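# Clamp the marked flat bar upright in the vise

## Task

Stand the marked flat bar upright between the vise jaws so the jaws' upper edge lies along the middle of the line drawn on the bar. Tighten the vise until it grips the bar firmly without help. At the end nothing except the jaws (and the robot's arms) may touch the bar, and the bar must not reach beyond either side of the jaws. Then release the bar and move the arms away. The result only counts if the vise, not the robot, keeps the bar in place.

## Robot and tools

Robot and frames. Two arms, left_arm and right_arm. Their bases sit in the scene frame at (+0.031, +0.374, 0) m and (-0.028, -0.366, 0) m, each turned only slightly about z. In the scene frame the origin lies on the table surface midway between the arms, +z is up, +x points out across the table, and left_arm is on the +y side. The names left and right do not match image sides. Each gripper has its own axes: the fingers extend along its +z and close along its y. The reported end_effector_position is the point between the finger pads, roughly 1 cm back from the fingertips.

Command row. Both motion tools use a row of 14 numbers, each between -1 and 1. The first 7 are for left_arm (dx, dy, dz, rx, ry, rz, opening) and the next 7 are the same for right_arm. Send all 14 even when one arm should stay still. dx to rz are an offset, not a pose. They are expressed in that gripper's own axes and scaled so that 1.0 equals 0.6 m or 180 degrees. rx, ry, rz form a single rotation vector. The reference is the gripper pose printed in the most recent result that showed it. Before any such result exists in the scene, and for the second or later call in one reply, the reference is where the robot stands when the action begins. The opening is absolute: +1 is fully open (0.094 m) and -1 is shut.

execute_actions takes "actions", a list holding at most one item, plus an optional "pictures" boolean (images come by default).
- An empty list sends nothing and just reports the state.
- {"rows": [...], "steps": n} runs up to 15 rows for n steps, with n at most 15 and each step lasting 1/30 s. If there are fewer rows than steps, the last row repeats. Every row is counted from the same reference pose, so offsets do not add up row by row.
- {"steps": n} alone is a wait of up to 300 steps. It counts from the previous result, and your reply time is part of it.

move takes "target" (one 14-number row, with offsets measured as above) and "speed" (the path's top speed in m/s, 0.002 to 0.5, default 0.25; turning is capped at twice that value in rad/s). Each gripper follows a straight line toward its target, and both paths finish together. A move lasts 0.5 to 10 s and stops at 10 s even if a target is not reached. The path does not avoid obstacles or the other arm. Grippers lag, drift and may overshoot the speed, mainly near full reach. The opening is applied when the move starts. The added "move:" line gives the outcome:
- done, off_target, moving, held or fault;
- limits=paced means the target sent was clipped;
- limits=held means some steps were blocked, and the arm may then jump faster than the set speed.
If only one arm is named, the other finished normally. The result also gives each gripper's distance to its target.

wait takes "seconds" (0 to 10) and sends nothing new.

zoom_image takes "camera" (cam_high, cam_low, cam_left_wrist or cam_right_wrist) and "region" [x0, y0, x1, y1] in pixels of that camera's 896x504 image, measured from the top-left, no larger than 504 by 504.

show_instructions returns the scene's reference pages (here, a vise manual image). read_manual returns licence texts. finished_scene takes "scene" (the current scene number), cannot be undone, and grades the result.

Motion behaviour. Each control step, the commanded pose is limited to 70 mm and 16 degrees from the measured pose. If position and orientation cannot both be met, position wins. After an action ends, an arm continues only to its last clipped pose, so compare the printed pose with your goal and send the rest. Arms tend to settle a centimetre or more below the target. Zero offsets are not a pause: they pull the arm back to the reference pose and can let it sink further each time. To keep an arm in place, send the offset back to the pose you want in a reply's first call and zeros in later calls, raising the aim if it still sags. Elbows never fully straighten. Joint ranges in rad: waist -2.618 to 3.054, shoulder 0 to 3.142, elbow 0 to 3.142, wrist pitch -1.571 to 1.571, wrist yaw -1.571 to 1.571, wrist roll -2.094 to 2.094.

Results. The state line lists each gripper's position in metres and quat_wxyz in the scene frame. The printed position can be wrong, more so at long reach. A "pose unreachable" line means the clearance check altered or stopped a command for the named arm. HELD flags the steps where that happened. "Hand target" is the pose the controller is currently driving toward. grip_measured is the finger opening on the command scale, off by up to about 1 mm per gripper. The last Joint positions value is the opening in metres. Joint torques are rough totals with offsets and noise.

Gripping. To hold a part, command roughly 0.03 below grip_measured for a firm grip, or less of a gap for a light one. Each pad pushes about 50 to 62 N at most, less on parts under about 2 mm thick, with a brief spike at first contact.

Avoid: knocking anything off the table (the task fails), letting the arms strike or push each other, dropping or slipping the bar, slamming, and shoving hard. Faster contact hits harder, and a target set deeper past the contact presses harder. Parts may occasionally be tugged or pushed by outside forces. Holding loads heats motors: MOTOR HOT appears at 75 °C, 90 °C stops that arm for 10 s, and at 100 °C the arm goes limp and drops. These show as OVER-TEMPERATURE FAULT lines. Cameras: cam_high, cam_low, cam_left_wrist and cam_right_wrist, each 896x504.

Each tool is called after ">>>" by a JSON object that holds its "name" and its "arguments".

## Session

>>> {"name": "execute_actions", "arguments": {"actions": []}}

Scene clock: 0.00 s of 7200.00 s.
left_arm: end_effector_position=(+0.3374, -0.1263, +0.2253) grip_measured=+1.000 end_effector_quat_wxyz=(+0.569, -0.034, +0.749, -0.337) | right_arm: end_effector_position=(+0.0414, -0.1842, +0.2832) grip_measured=+1.000 end_effector_quat_wxyz=(+0.361, -0.600, +0.678, +0.225)
Joint positions: left_arm=[-1.192  2.043  1.421  0.454 -0.728 -0.693  0.094] | right_arm=[ 1.041  0.663  1.118 -1.165 -0.203 -0.339  0.094]
Joint velocities: left_arm=[-0.022 -0.007 -0.032  0.066 -0.051  0.081  0.   ] | right_arm=[-0.007 -0.022 -0.017 -0.037 -0.051  0.007  0.   ]
Joint torques (N m, as the arm reports them, + toward a larger angle): no reading
Motor temperatures (°C, as the motors report them): left_arm=[17 22 22 26 20 18] | right_arm=[20 22 23 29 21 17]
Hand target (left_arm): +0.338, -0.126, +0.239; +0.573, -0.040, +0.742, -0.347
Hand target (right_arm): +0.041, -0.184, +0.287; +0.366, -0.599, +0.675, +0.227

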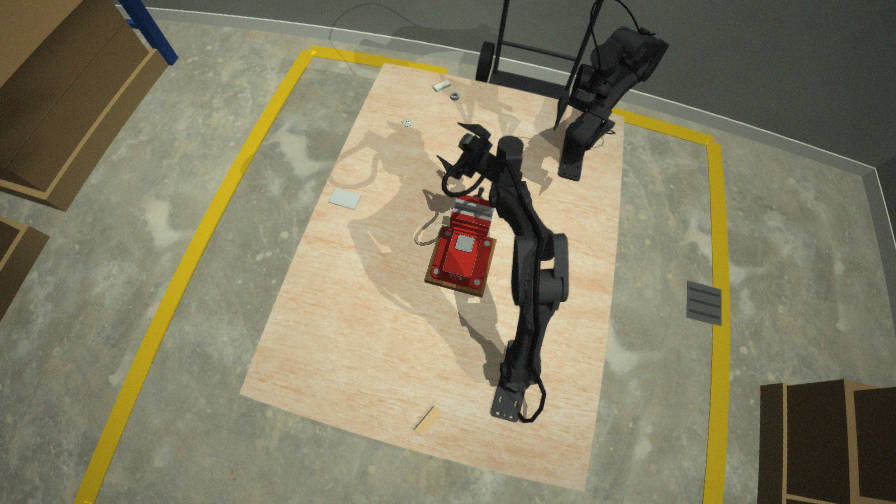

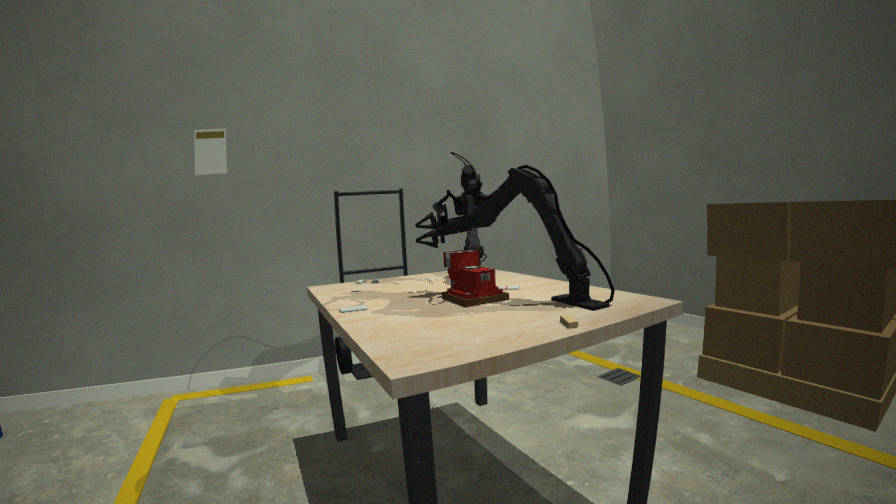

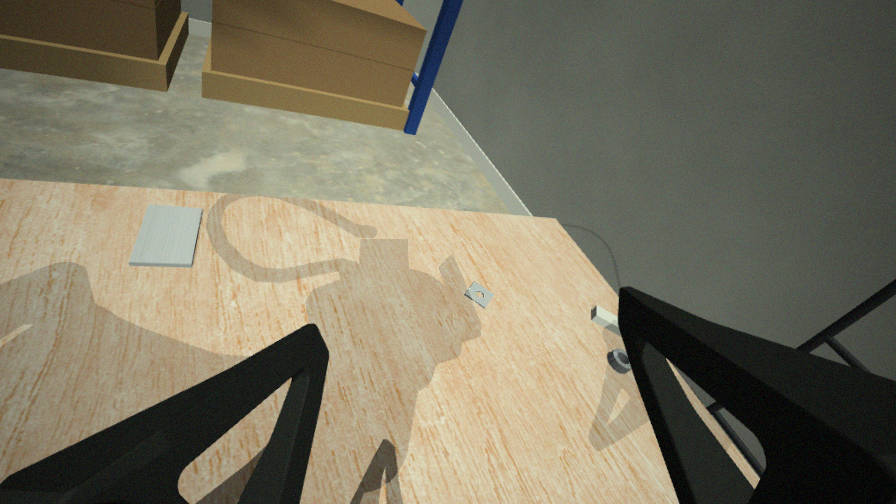

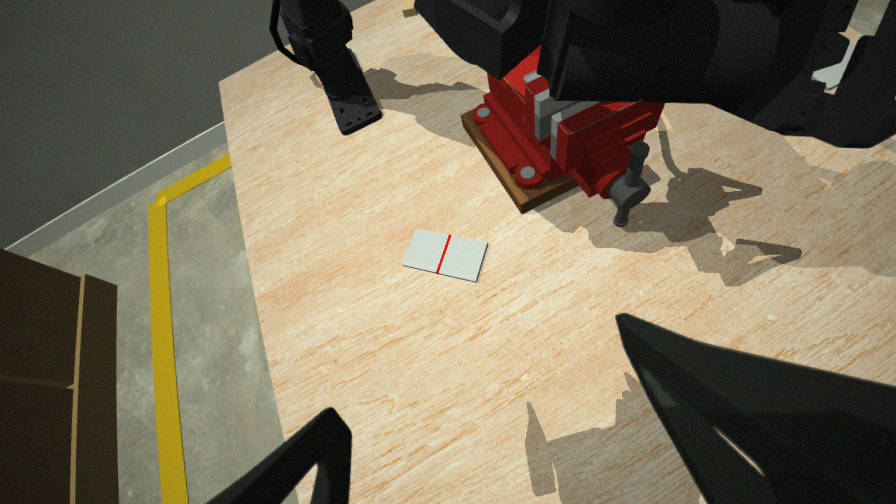

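>>> {"name": "zoom_image", "arguments": {"camera": "cam_high", "region": [415,180,515,300]}}

>>> {"name": "zoom_image", "arguments": {"camera": "cam_low", "region": [430,240,530,315]}}

>>> {"name": "zoom_image", "arguments": {"camera": "cam_right_wrist", "region": [390,215,500,295]}}

>>> {"name": "zoom_image", "arguments": {"camera": "cam_right_wrist", "region": [450,40,690,240]}}

Region (415, 180, 515, 300) of cam_high's 896x504 image, scaled by 4.200, with more detail than that image has.

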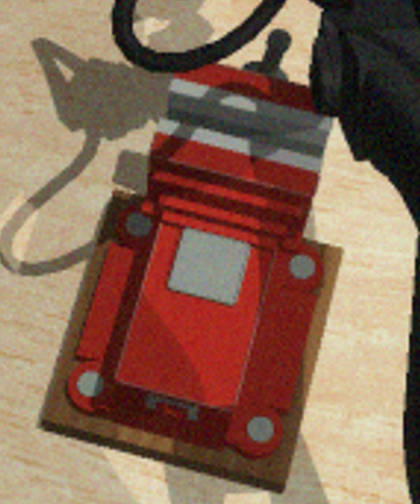

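Region (430, 240, 530, 315) of cam_low's 896x504 image, scaled by 5.040, with more detail than that image has; it fills the top 378 rows of this view, and the rest is white.

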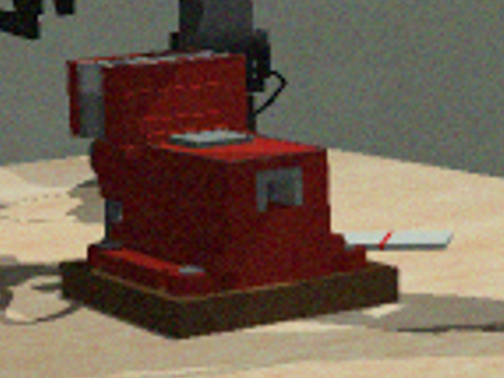

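Region (390, 215, 500, 295) of cam_right_wrist's 896x504 image, scaled by 4.582, with more detail than that image has; it fills the top 367 rows of this view, and the rest is white.

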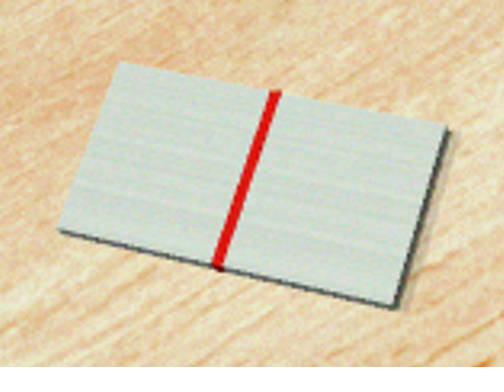

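Region (450, 40, 690, 240) of cam_right_wrist's 896x504 image, scaled by 2.100, with more detail than that image has.

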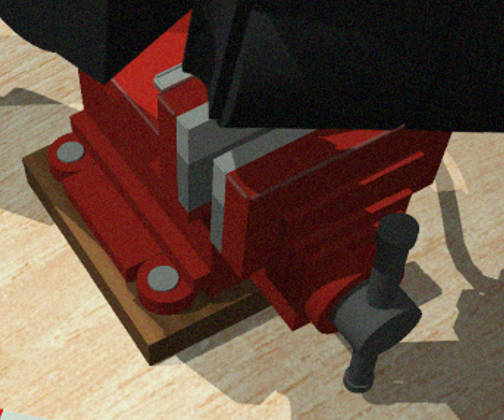

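>>> {"name": "zoom_image", "arguments": {"camera": "cam_high", "region": [448,184,498,226]}}

>>> {"name": "zoom_image", "arguments": {"camera": "cam_low", "region": [438,245,488,280]}}

>>> {"name": "zoom_image", "arguments": {"camera": "cam_low", "region": [490,278,530,298]}}

Region (448, 184, 498, 226) of cam_high's 896x504 image, scaled by 10.080, with more detail than that image has; it fills the top 423 rows of this view, and the rest is white.

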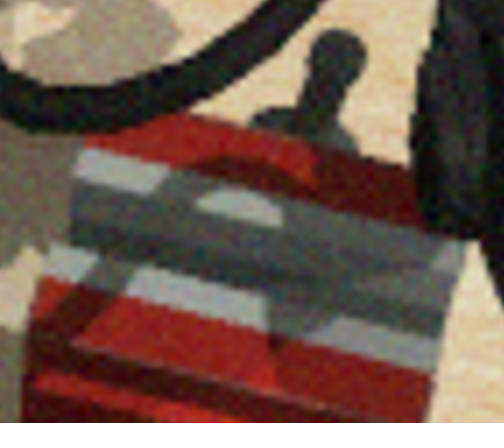

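Region (438, 245, 488, 280) of cam_low's 896x504 image, scaled by 10.080, with more detail than that image has; it fills the top 353 rows of this view, and the rest is white.

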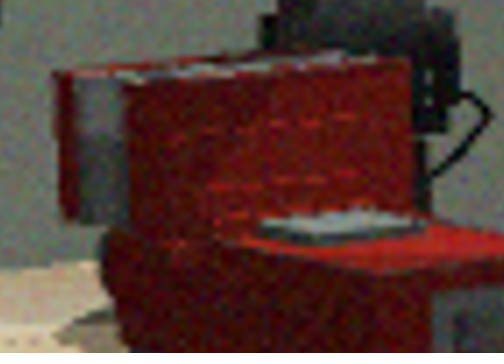

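Region (490, 278, 530, 298) of cam_low's 896x504 image, scaled by 12.600, with more detail than that image has.

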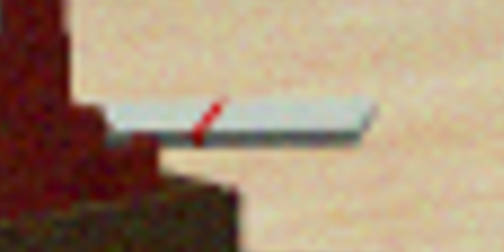

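>>> {"name": "move", "arguments": {"target": [0.1028,0.0793,-0.631,-0.0710,0.4670,0.2229,0.4,0.1165,-0.2342,0.2825,-0.0708,-0.1147,0.0064,-1], "speed": 0.4}}

Scene clock: 62.77 s of 7200.00 s.
left_arm: end_effector_position=(+0.0031, +0.0573, +0.1890) grip_measured=+0.403 end_effector_quat_wxyz=(+0.008, +0.371, +0.929, -0.011) | right_arm: end_effector_position=(+0.2113, -0.1320, +0.1372) grip_measured=-0.988 end_effector_quat_wxyz=(-0.406, +0.580, -0.582, -0.401)
Joint positions: left_arm=[-1.631  1.748  1.744 -1.541 -0.01  -0.906  0.066] | right_arm=[ 0.297  1.442  0.686 -0.178 -1.121 -0.888  0.001]
Joint velocities: left_arm=[-0.007 -0.002 -0.007 -0.081  0.022  0.022 -0.   ] | right_arm=[ 0.017 -0.017 -0.012  0.022  0.022 -0.007  0.   ]
Joint torques (N m, as the arm reports them, + toward a larger angle): left_arm=[-0.35 -8.65  7.06  0.25 -0.02  0.02] | right_arm=[-0.47 -4.22  7.82  1.09 -0.63  0.  ]
Motor temperatures (°C, as the motors report them): left_arm=[17 30 25 30 20 18] | right_arm=[20 21 26 33 21 17]
Hand target (left_arm): +0.001, +0.058, +0.195; +0.007, +0.373, +0.928, -0.017
Hand target (right_arm): +0.213, -0.132, +0.139; -0.410, +0.577, -0.579, -0.406
Off the commanded pose (left_arm): 0.008 m, 2 deg.
Off the commanded pose (right_arm): 0.005 m, 1 deg.
joint sent to its limit (left arm) — the command would take joint 4 (wrist pitch) past its lower limit, so that joint was sent only as far as its limit.
move: done

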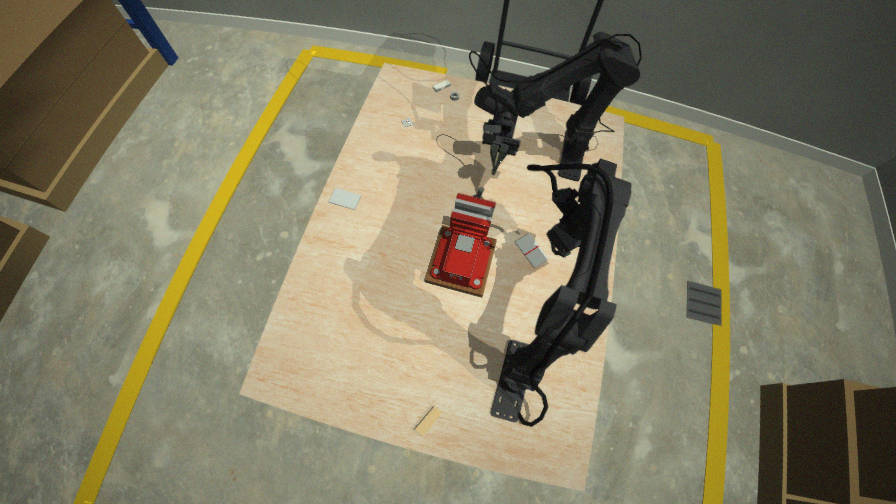

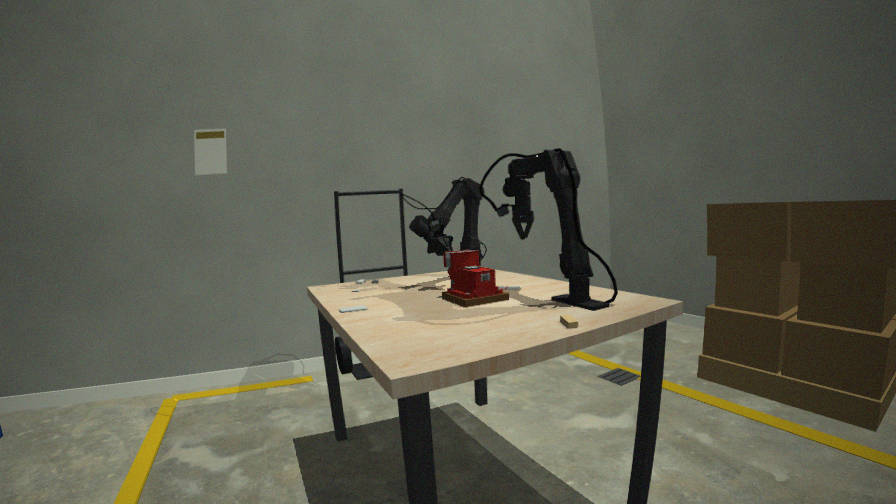

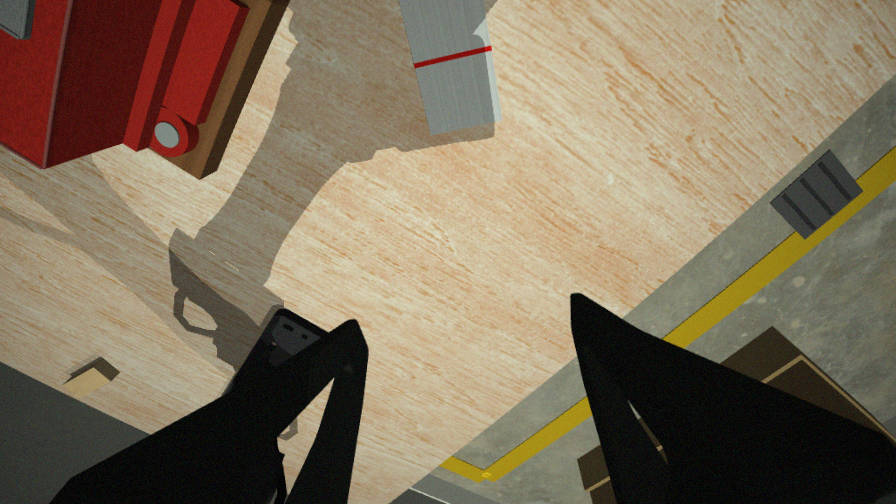

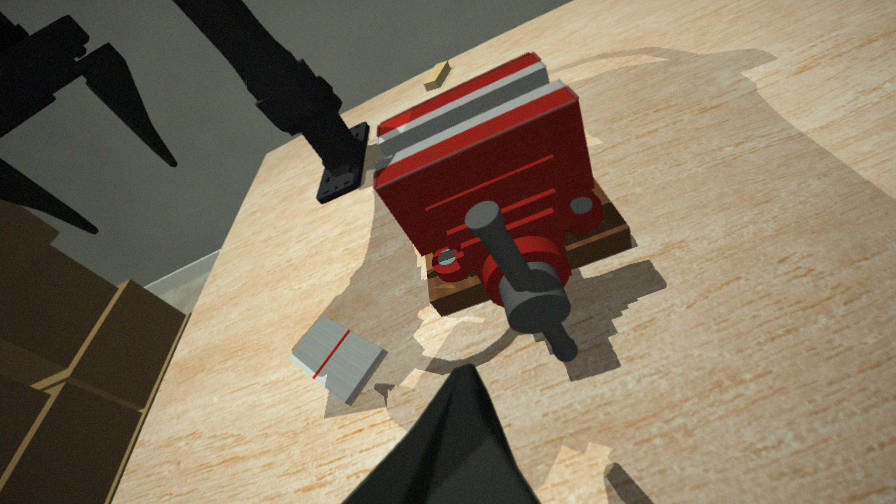

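>>> {"name": "zoom_image", "arguments": {"camera": "cam_high", "region": [508,226,558,276]}}

>>> {"name": "zoom_image", "arguments": {"camera": "cam_high", "region": [448,160,518,226]}}

>>> {"name": "zoom_image", "arguments": {"camera": "cam_right_wrist", "region": [400,170,640,390]}}

Region (508, 226, 558, 276) of cam_high's 896x504 image, scaled by 10.080, with more detail than that image has.

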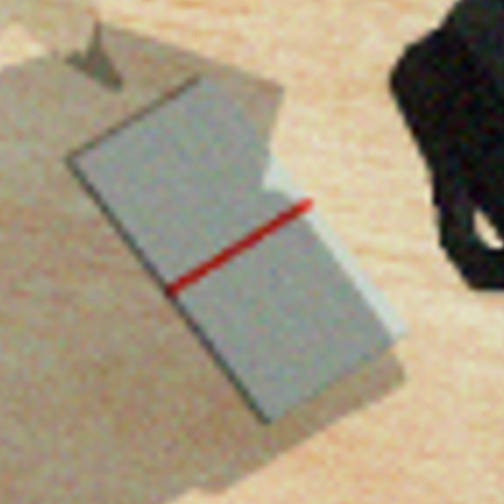

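Region (448, 160, 518, 226) of cam_high's 896x504 image, scaled by 7.200, with more detail than that image has; it fills the top 475 rows of this view, and the rest is white.

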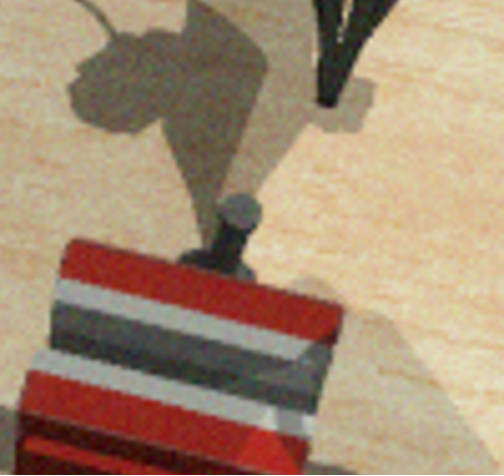

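Region (400, 170, 640, 390) of cam_right_wrist's 896x504 image, scaled by 2.100, with more detail than that image has; it fills the top 462 rows of this view, and the rest is white.

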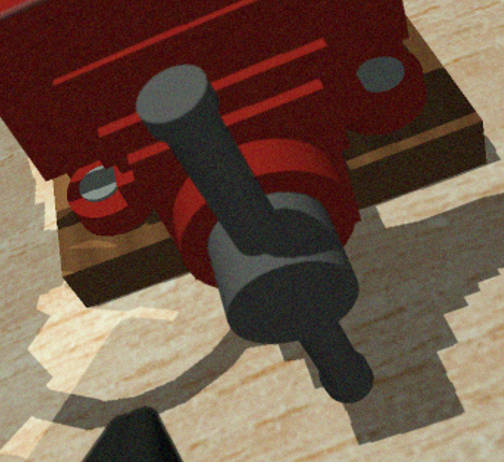

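>>> {"name": "move", "arguments": {"target": [-0.0997,0.0045,0.2007,-0.0047,0.0073,-0.0085,0.4,-0.0233,0.0047,0.1302,0,-0.003,0,-1], "speed": 0.2}}

Scene clock: 124.10 s of 7200.00 s.
left_arm: end_effector_position=(+0.0485, +0.0178, +0.0698) grip_measured=+0.403 end_effector_quat_wxyz=(+0.000, +0.356, +0.934, +0.008) | right_arm: end_effector_position=(+0.2121, -0.0555, +0.1270) grip_measured=-0.988 end_effector_quat_wxyz=(-0.412, +0.578, -0.579, -0.400)
Joint positions: left_arm=[-1.492  1.93   1.5   -1.155 -0.007 -0.799  0.066] | right_arm=[ 0.564  1.572  0.67   0.3   -0.925 -0.517  0.001]
Joint velocities: left_arm=[-0.002 -0.022 -0.017  0.037  0.022  0.007 -0.001] | right_arm=[ 0.002  0.007 -0.007 -0.081 -0.007  0.037  0.   ]
Joint torques (N m, as the arm reports them, + toward a larger angle): left_arm=[  0.25 -10.25   5.25   0.39   0.05   0.1 ] | right_arm=[ 0.55 -5.01  6.67  1.47 -0.25  0.03]
Motor temperatures (°C, as the motors report them): left_arm=[17 27 25 25 20 18] | right_arm=[20 22 26 31 22 17]
Hand target (left_arm): +0.049, +0.017, +0.070; +0.000, +0.359, +0.934, +0.000
Hand target (right_arm): +0.209, -0.054, +0.122; -0.408, +0.578, -0.581, -0.403
Off the commanded pose (left_arm): 0.003 m, 1 deg.
Off the commanded pose (right_arm): 0.005 m, 1 deg.
move: done

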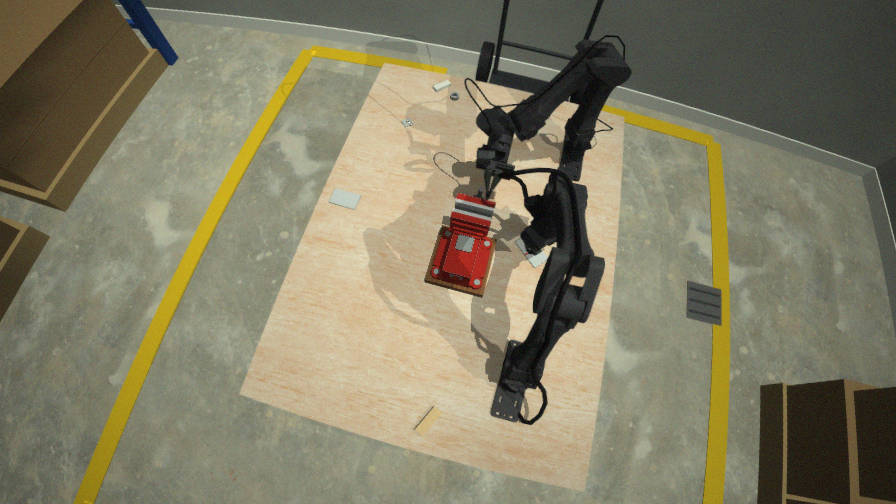

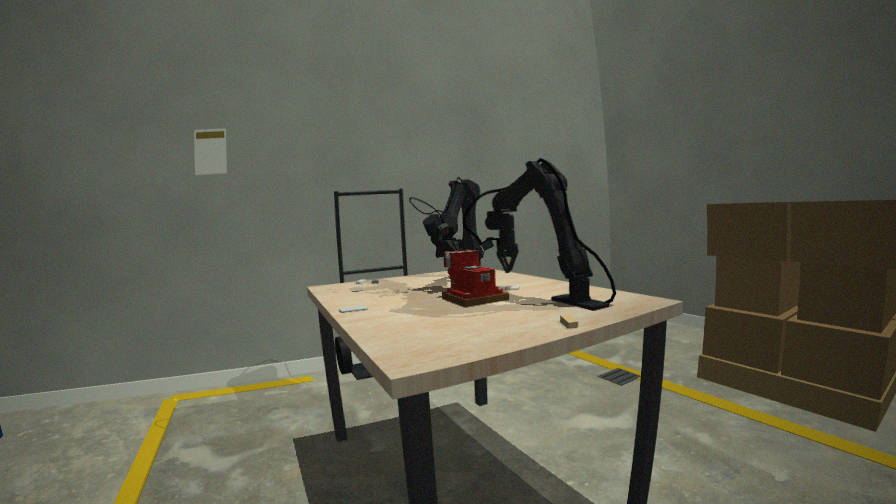

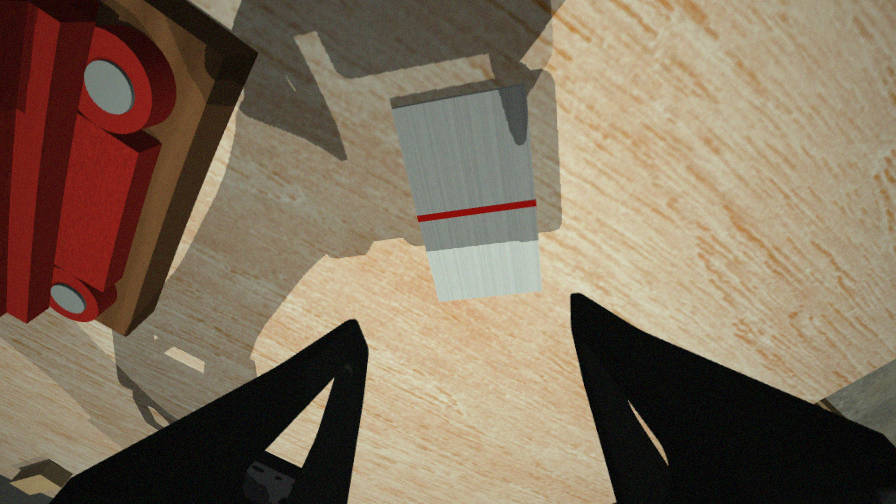

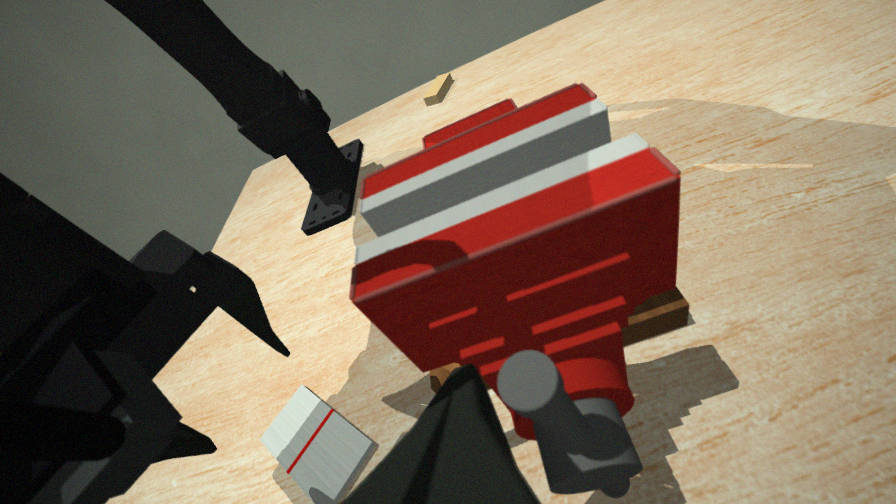

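>>> {"name": "move", "arguments": {"target": [-0.0852,-0.0225,0.0642,0.0122,-0.0101,0,0.4,-0.0007,-0.133,0.003,-0.0046,0,0,-1], "speed": 0.1}}

Scene clock: 149.17 s of 7200.00 s.
left_arm: end_effector_position=(+0.0744, -0.0088, +0.0225) grip_measured=+0.403 end_effector_quat_wxyz=(-0.001, +0.354, +0.935, +0.009) | right_arm: end_effector_position=(+0.2782, -0.0519, +0.1316) grip_measured=-0.988 end_effector_quat_wxyz=(-0.405, +0.584, -0.563, -0.422)
Joint positions: left_arm=[-1.428  2.085  1.533 -1.036 -0.007 -0.738  0.066] | right_arm=[ 0.457  1.811  0.979  0.115 -1.069 -0.65   0.001]
Joint velocities: left_arm=[-0.007 -0.017  0.012  0.022 -0.022 -0.037  0.   ] | right_arm=[-0.017 -0.007 -0.002 -0.007 -0.022  0.022 -0.001]
Joint torques (N m, as the arm reports them, + toward a larger angle): left_arm=[  0.35 -10.95   8.6    0.41   0.05   0.16] | right_arm=[-0.97 -6.64  9.94  1.11  0.11 -0.11]
Motor temperatures (°C, as the motors report them): left_arm=[17 28 24 25 20 18] | right_arm=[20 22 25 32 22 17]
Hand target (left_arm): +0.078, -0.025, +0.031; +0.008, +0.356, +0.934, -0.016
Hand target (right_arm): +0.291, -0.056, +0.127; -0.409, +0.581, -0.576, -0.404
Off the commanded pose (left_arm): 0.019 m, 3 deg.
Off the commanded pose (right_arm): 0.014 m, 3 deg.
move: off_target (left_arm, right_arm)

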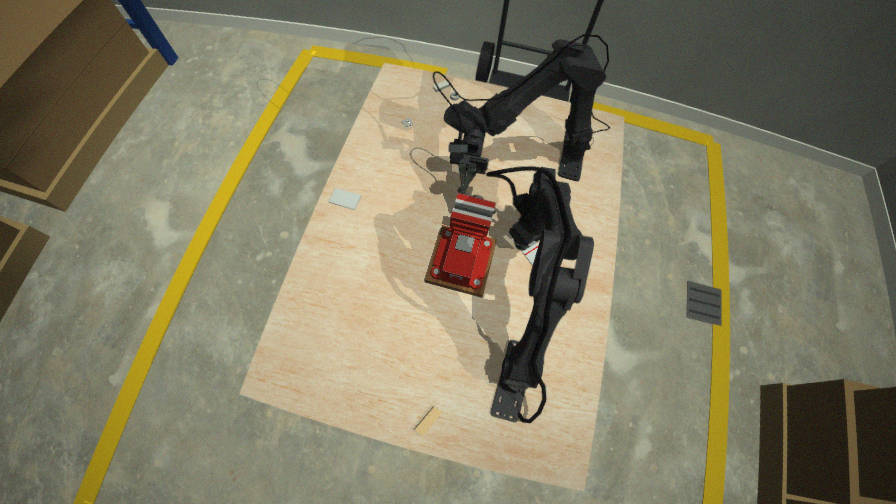

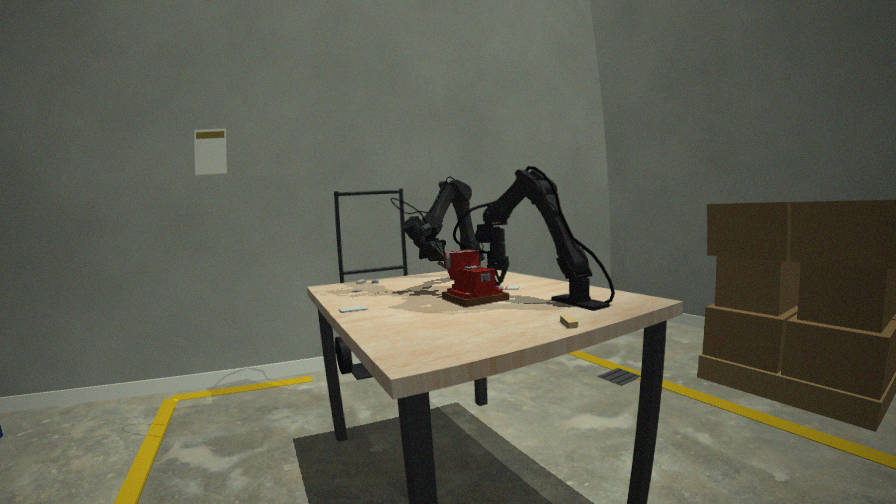

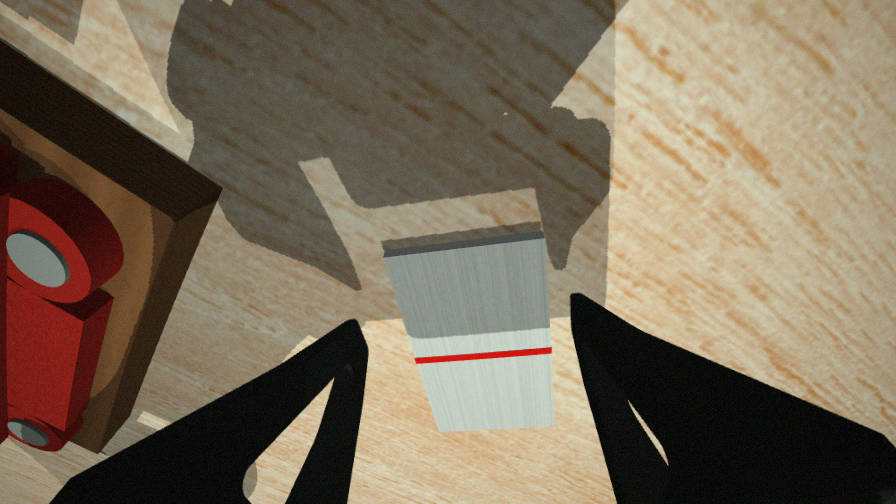

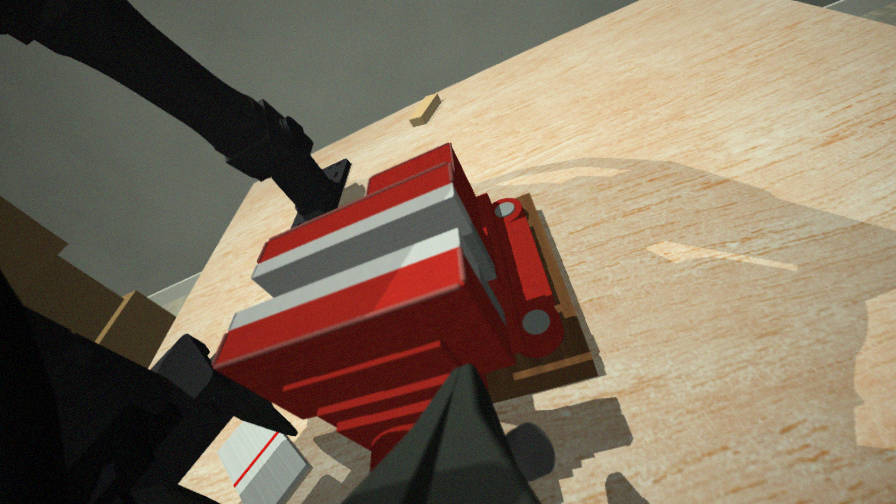

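>>> {"name": "zoom_image", "arguments": {"camera": "cam_high", "region": [450,160,560,270]}}

>>> {"name": "zoom_image", "arguments": {"camera": "cam_right_wrist", "region": [0,250,504,504]}}

Region (450, 160, 560, 270) of cam_high's 896x504 image, scaled by 4.582, with more detail than that image has.

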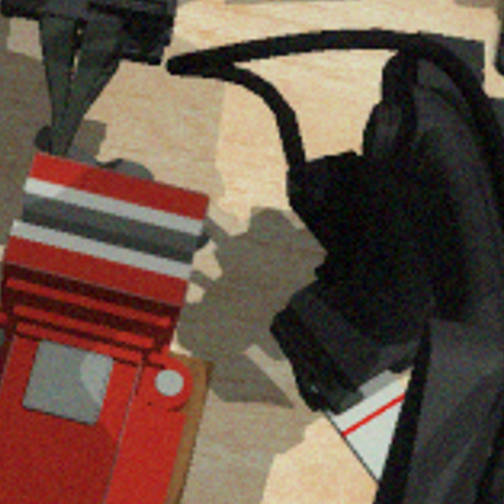

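Region (0, 250, 504, 504) of cam_right_wrist's 896x504 image, scaled by 1.000; it fills the top 254 rows of this view, and the rest is white.

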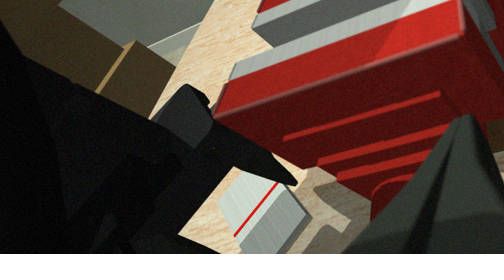

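>>> {"name": "move", "arguments": {"target": [-0.0122,-0.0113,0.0283,0.0023,-0.0026,0,0.4,0.1632,0.0205,0.0408,0.0117,0.0089,0.0034,-1], "speed": 0.13}}

>>> {"name": "execute_actions", "arguments": {"actions": [{"rows": [[0,0,0.003,0,0,0,0.34,0,0,0,0,0,0,-1],[0,0,0.003,0,0,0,0.29,0,0,0,0,0,0,-1],[0,0,0.003,0,0,0,0.24,0,0,0,0,0,0,-1],[0,0,0.003,0,0,0,0.2,0,0,0,0,0,0,-1],[0,0,0.003,0,0,0,0.16,0,0,0,0,0,0,-1],[0,0,0.003,0,0,0,0.13,0,0,0,0,0,0,-1],[0,0,0.003,0,0,0,0.1,0,0,0,0,0,0,-1],[0,0,0.003,0,0,0,0.08,0,0,0,0,0,0,-1],[0,0,0.003,0,0,0,0.06,0,0,0,0,0,0,-1],[0,0,0.003,0,0,0,0.04,0,0,0,0,0,0,-1],[0,0,0.003,0,0,0,0.02,0,0,0,0,0,0,-1],[0,0,0.003,0,0,0,0.0,0,0,0,0,0,0,-1]], "steps": 15}]}}

Scene clock: 197.03 s of 7200.00 s.
left_arm: end_effector_position=(+0.0749, -0.0137, +0.0076) grip_measured=+0.403 end_effector_quat_wxyz=(-0.002, +0.355, +0.935, +0.011) | right_arm: end_effector_position=(+0.2778, -0.0582, +0.0479) grip_measured=-0.988 end_effector_quat_wxyz=(-0.434, +0.585, -0.564, -0.389)
Joint positions: left_arm=[-1.428  2.125  1.533 -0.999 -0.007 -0.737  0.066] | right_arm=[ 0.457  2.018  0.796  0.578 -1.008 -0.638  0.001]
Joint velocities: left_arm=[ 0.002 -0.007 -0.007 -0.051  0.022 -0.022 -0.   ] | right_arm=[ 0.007 -0.007 -0.022 -0.007 -0.022 -0.007  0.   ]
Joint torques (N m, as the arm reports them, + toward a larger angle): left_arm=[ -0.05 -10.76   5.84   0.44  -0.01   0.02] | right_arm=[ 0.56 -6.82  3.86  1.07 -0.43 -0.02]
Motor temperatures (°C, as the motors report them): left_arm=[17 29 26 24 20 18] | right_arm=[20 24 27 31 22 17]
Hand target (left_arm): +0.075, -0.018, +0.005; +0.001, +0.354, +0.935, +0.005
Hand target (right_arm): +0.264, -0.061, +0.032; -0.405, +0.580, -0.579, -0.405
Off the commanded pose (left_arm): 0.005 m, 1 deg.
Off the commanded pose (right_arm): 0.021 m, 4 deg.
move: off_target (right_arm)

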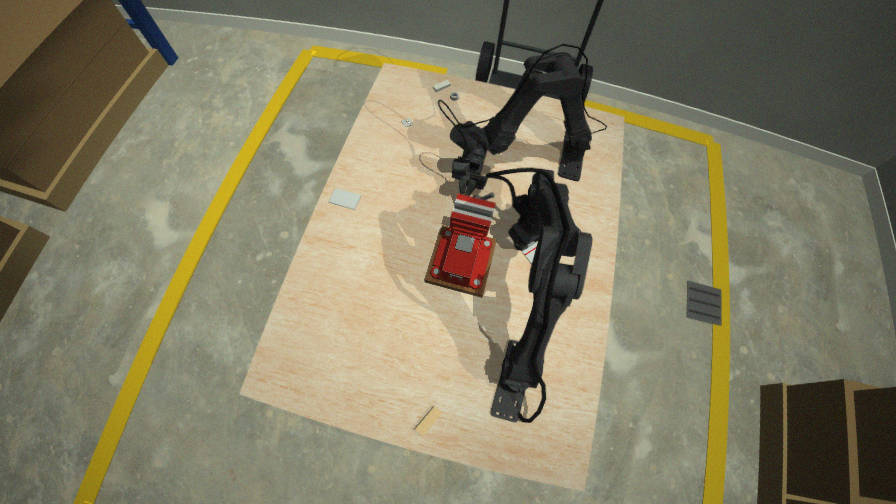

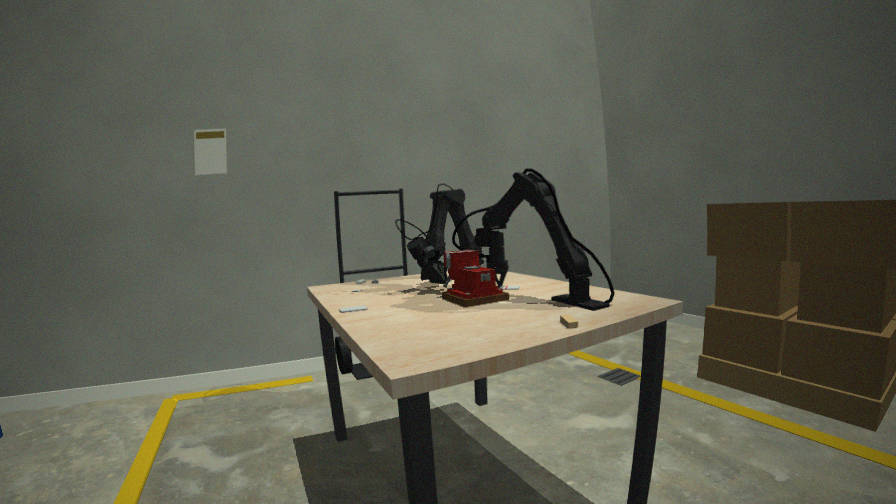

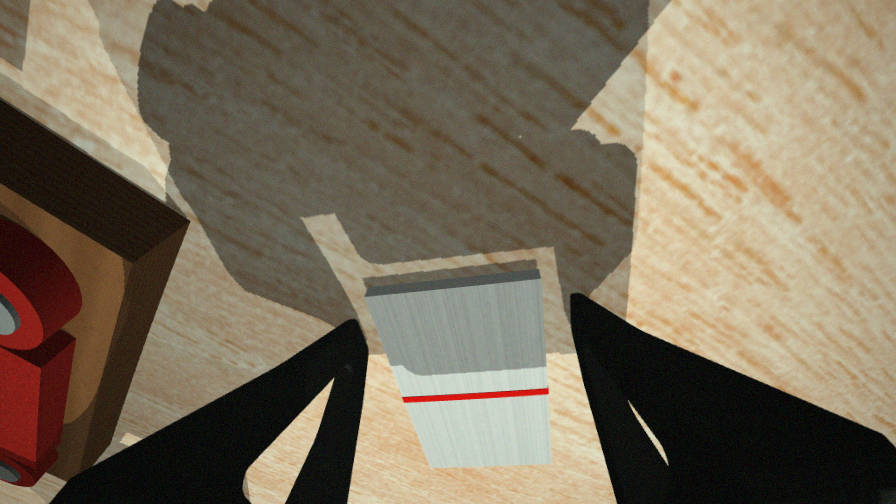

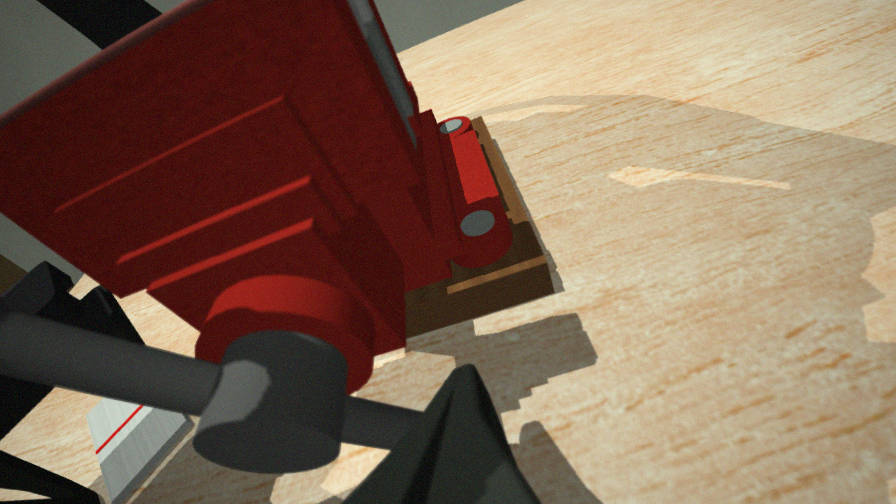

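Scene clock: 197.53 s of 7200.00 s.
left_arm: end_effector_position=(+0.0749, -0.0137, +0.0076) grip_measured=+0.045 end_effector_quat_wxyz=(-0.002, +0.355, +0.935, +0.011) | right_arm: end_effector_position=(+0.2785, -0.0582, +0.0479) grip_measured=-0.988 end_effector_quat_wxyz=(-0.435, +0.585, -0.564, -0.388)
Joint positions: left_arm=[-1.428  2.125  1.533 -0.999 -0.007 -0.737  0.049] | right_arm=[ 0.457  2.018  0.796  0.58  -1.005 -0.638  0.001]
Joint velocities: left_arm=[-0.022  0.017 -0.012  0.022  0.007 -0.007  0.   ] | right_arm=[-0.002  0.002 -0.022 -0.007  0.051 -0.022 -0.001]
Joint torques (N m, as the arm reports them, + toward a larger angle): left_arm=[ -0.02 -11.14   5.5    0.34  -0.02   0.03] | right_arm=[ 0.05 -8.32  6.    1.3  -0.35 -0.02]
Motor temperatures (°C, as the motors report them): left_arm=[17 29 26 24 20 18] | right_arm=[20 24 27 31 22 17]
Hand target (left_arm): +0.075, -0.014, +0.006; -0.002, +0.355, +0.935, +0.011
Hand target (right_arm): +0.278, -0.058, +0.048; -0.434, +0.585, -0.563, -0.389
Off the commanded pose (left_arm): 0.002 m, 0 deg.
Off the commanded pose (right_arm): 0.001 m, 0 deg.
Steps of this call (steps 1 to 15: all 15 steps of this action). Readings (end_effector_position):
1: left_arm (+0.0749, -0.0137, +0.0076) | right_arm (+0.2782, -0.0582, +0.0480)
2: left_arm (+0.0749, -0.0137, +0.0076) | right_arm (+0.2783, -0.0582, +0.0480)
4: left_arm (+0.0749, -0.0137, +0.0076) | right_arm (+0.2784, -0.0582, +0.0479)
8: left_arm (+0.0749, -0.0137, +0.0076) | right_arm (+0.2785, -0.0582, +0.0479)
15: the state above

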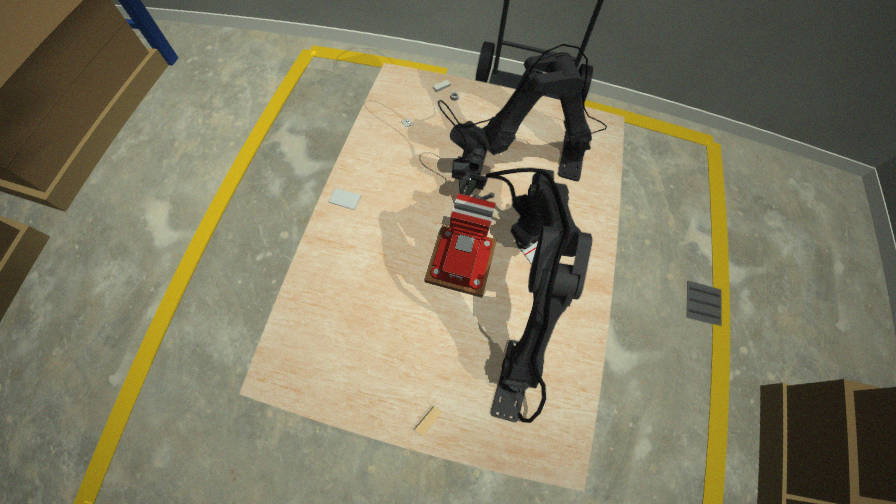

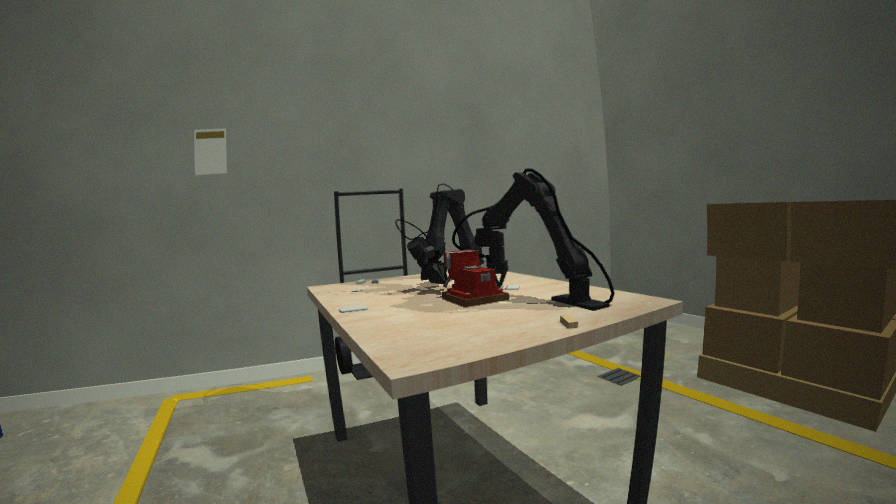

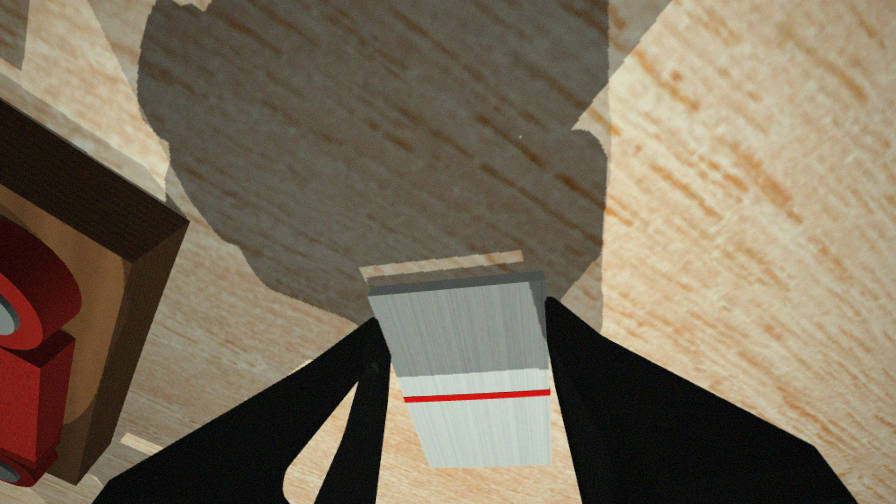

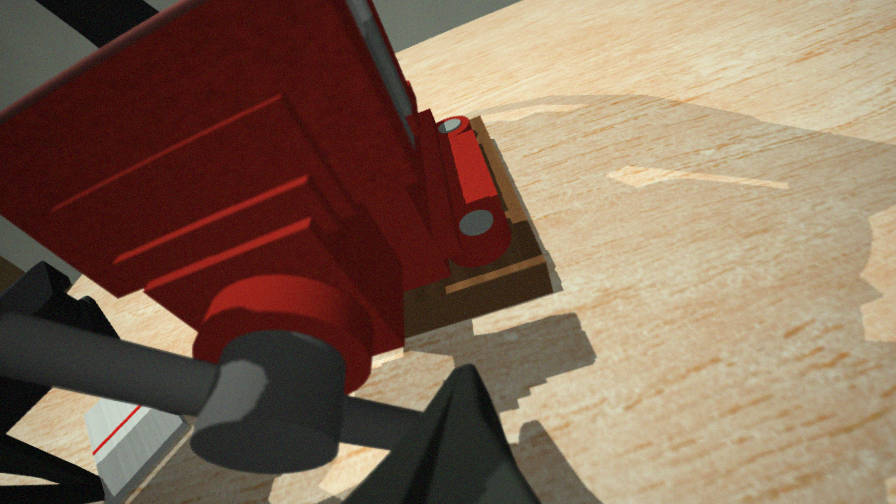

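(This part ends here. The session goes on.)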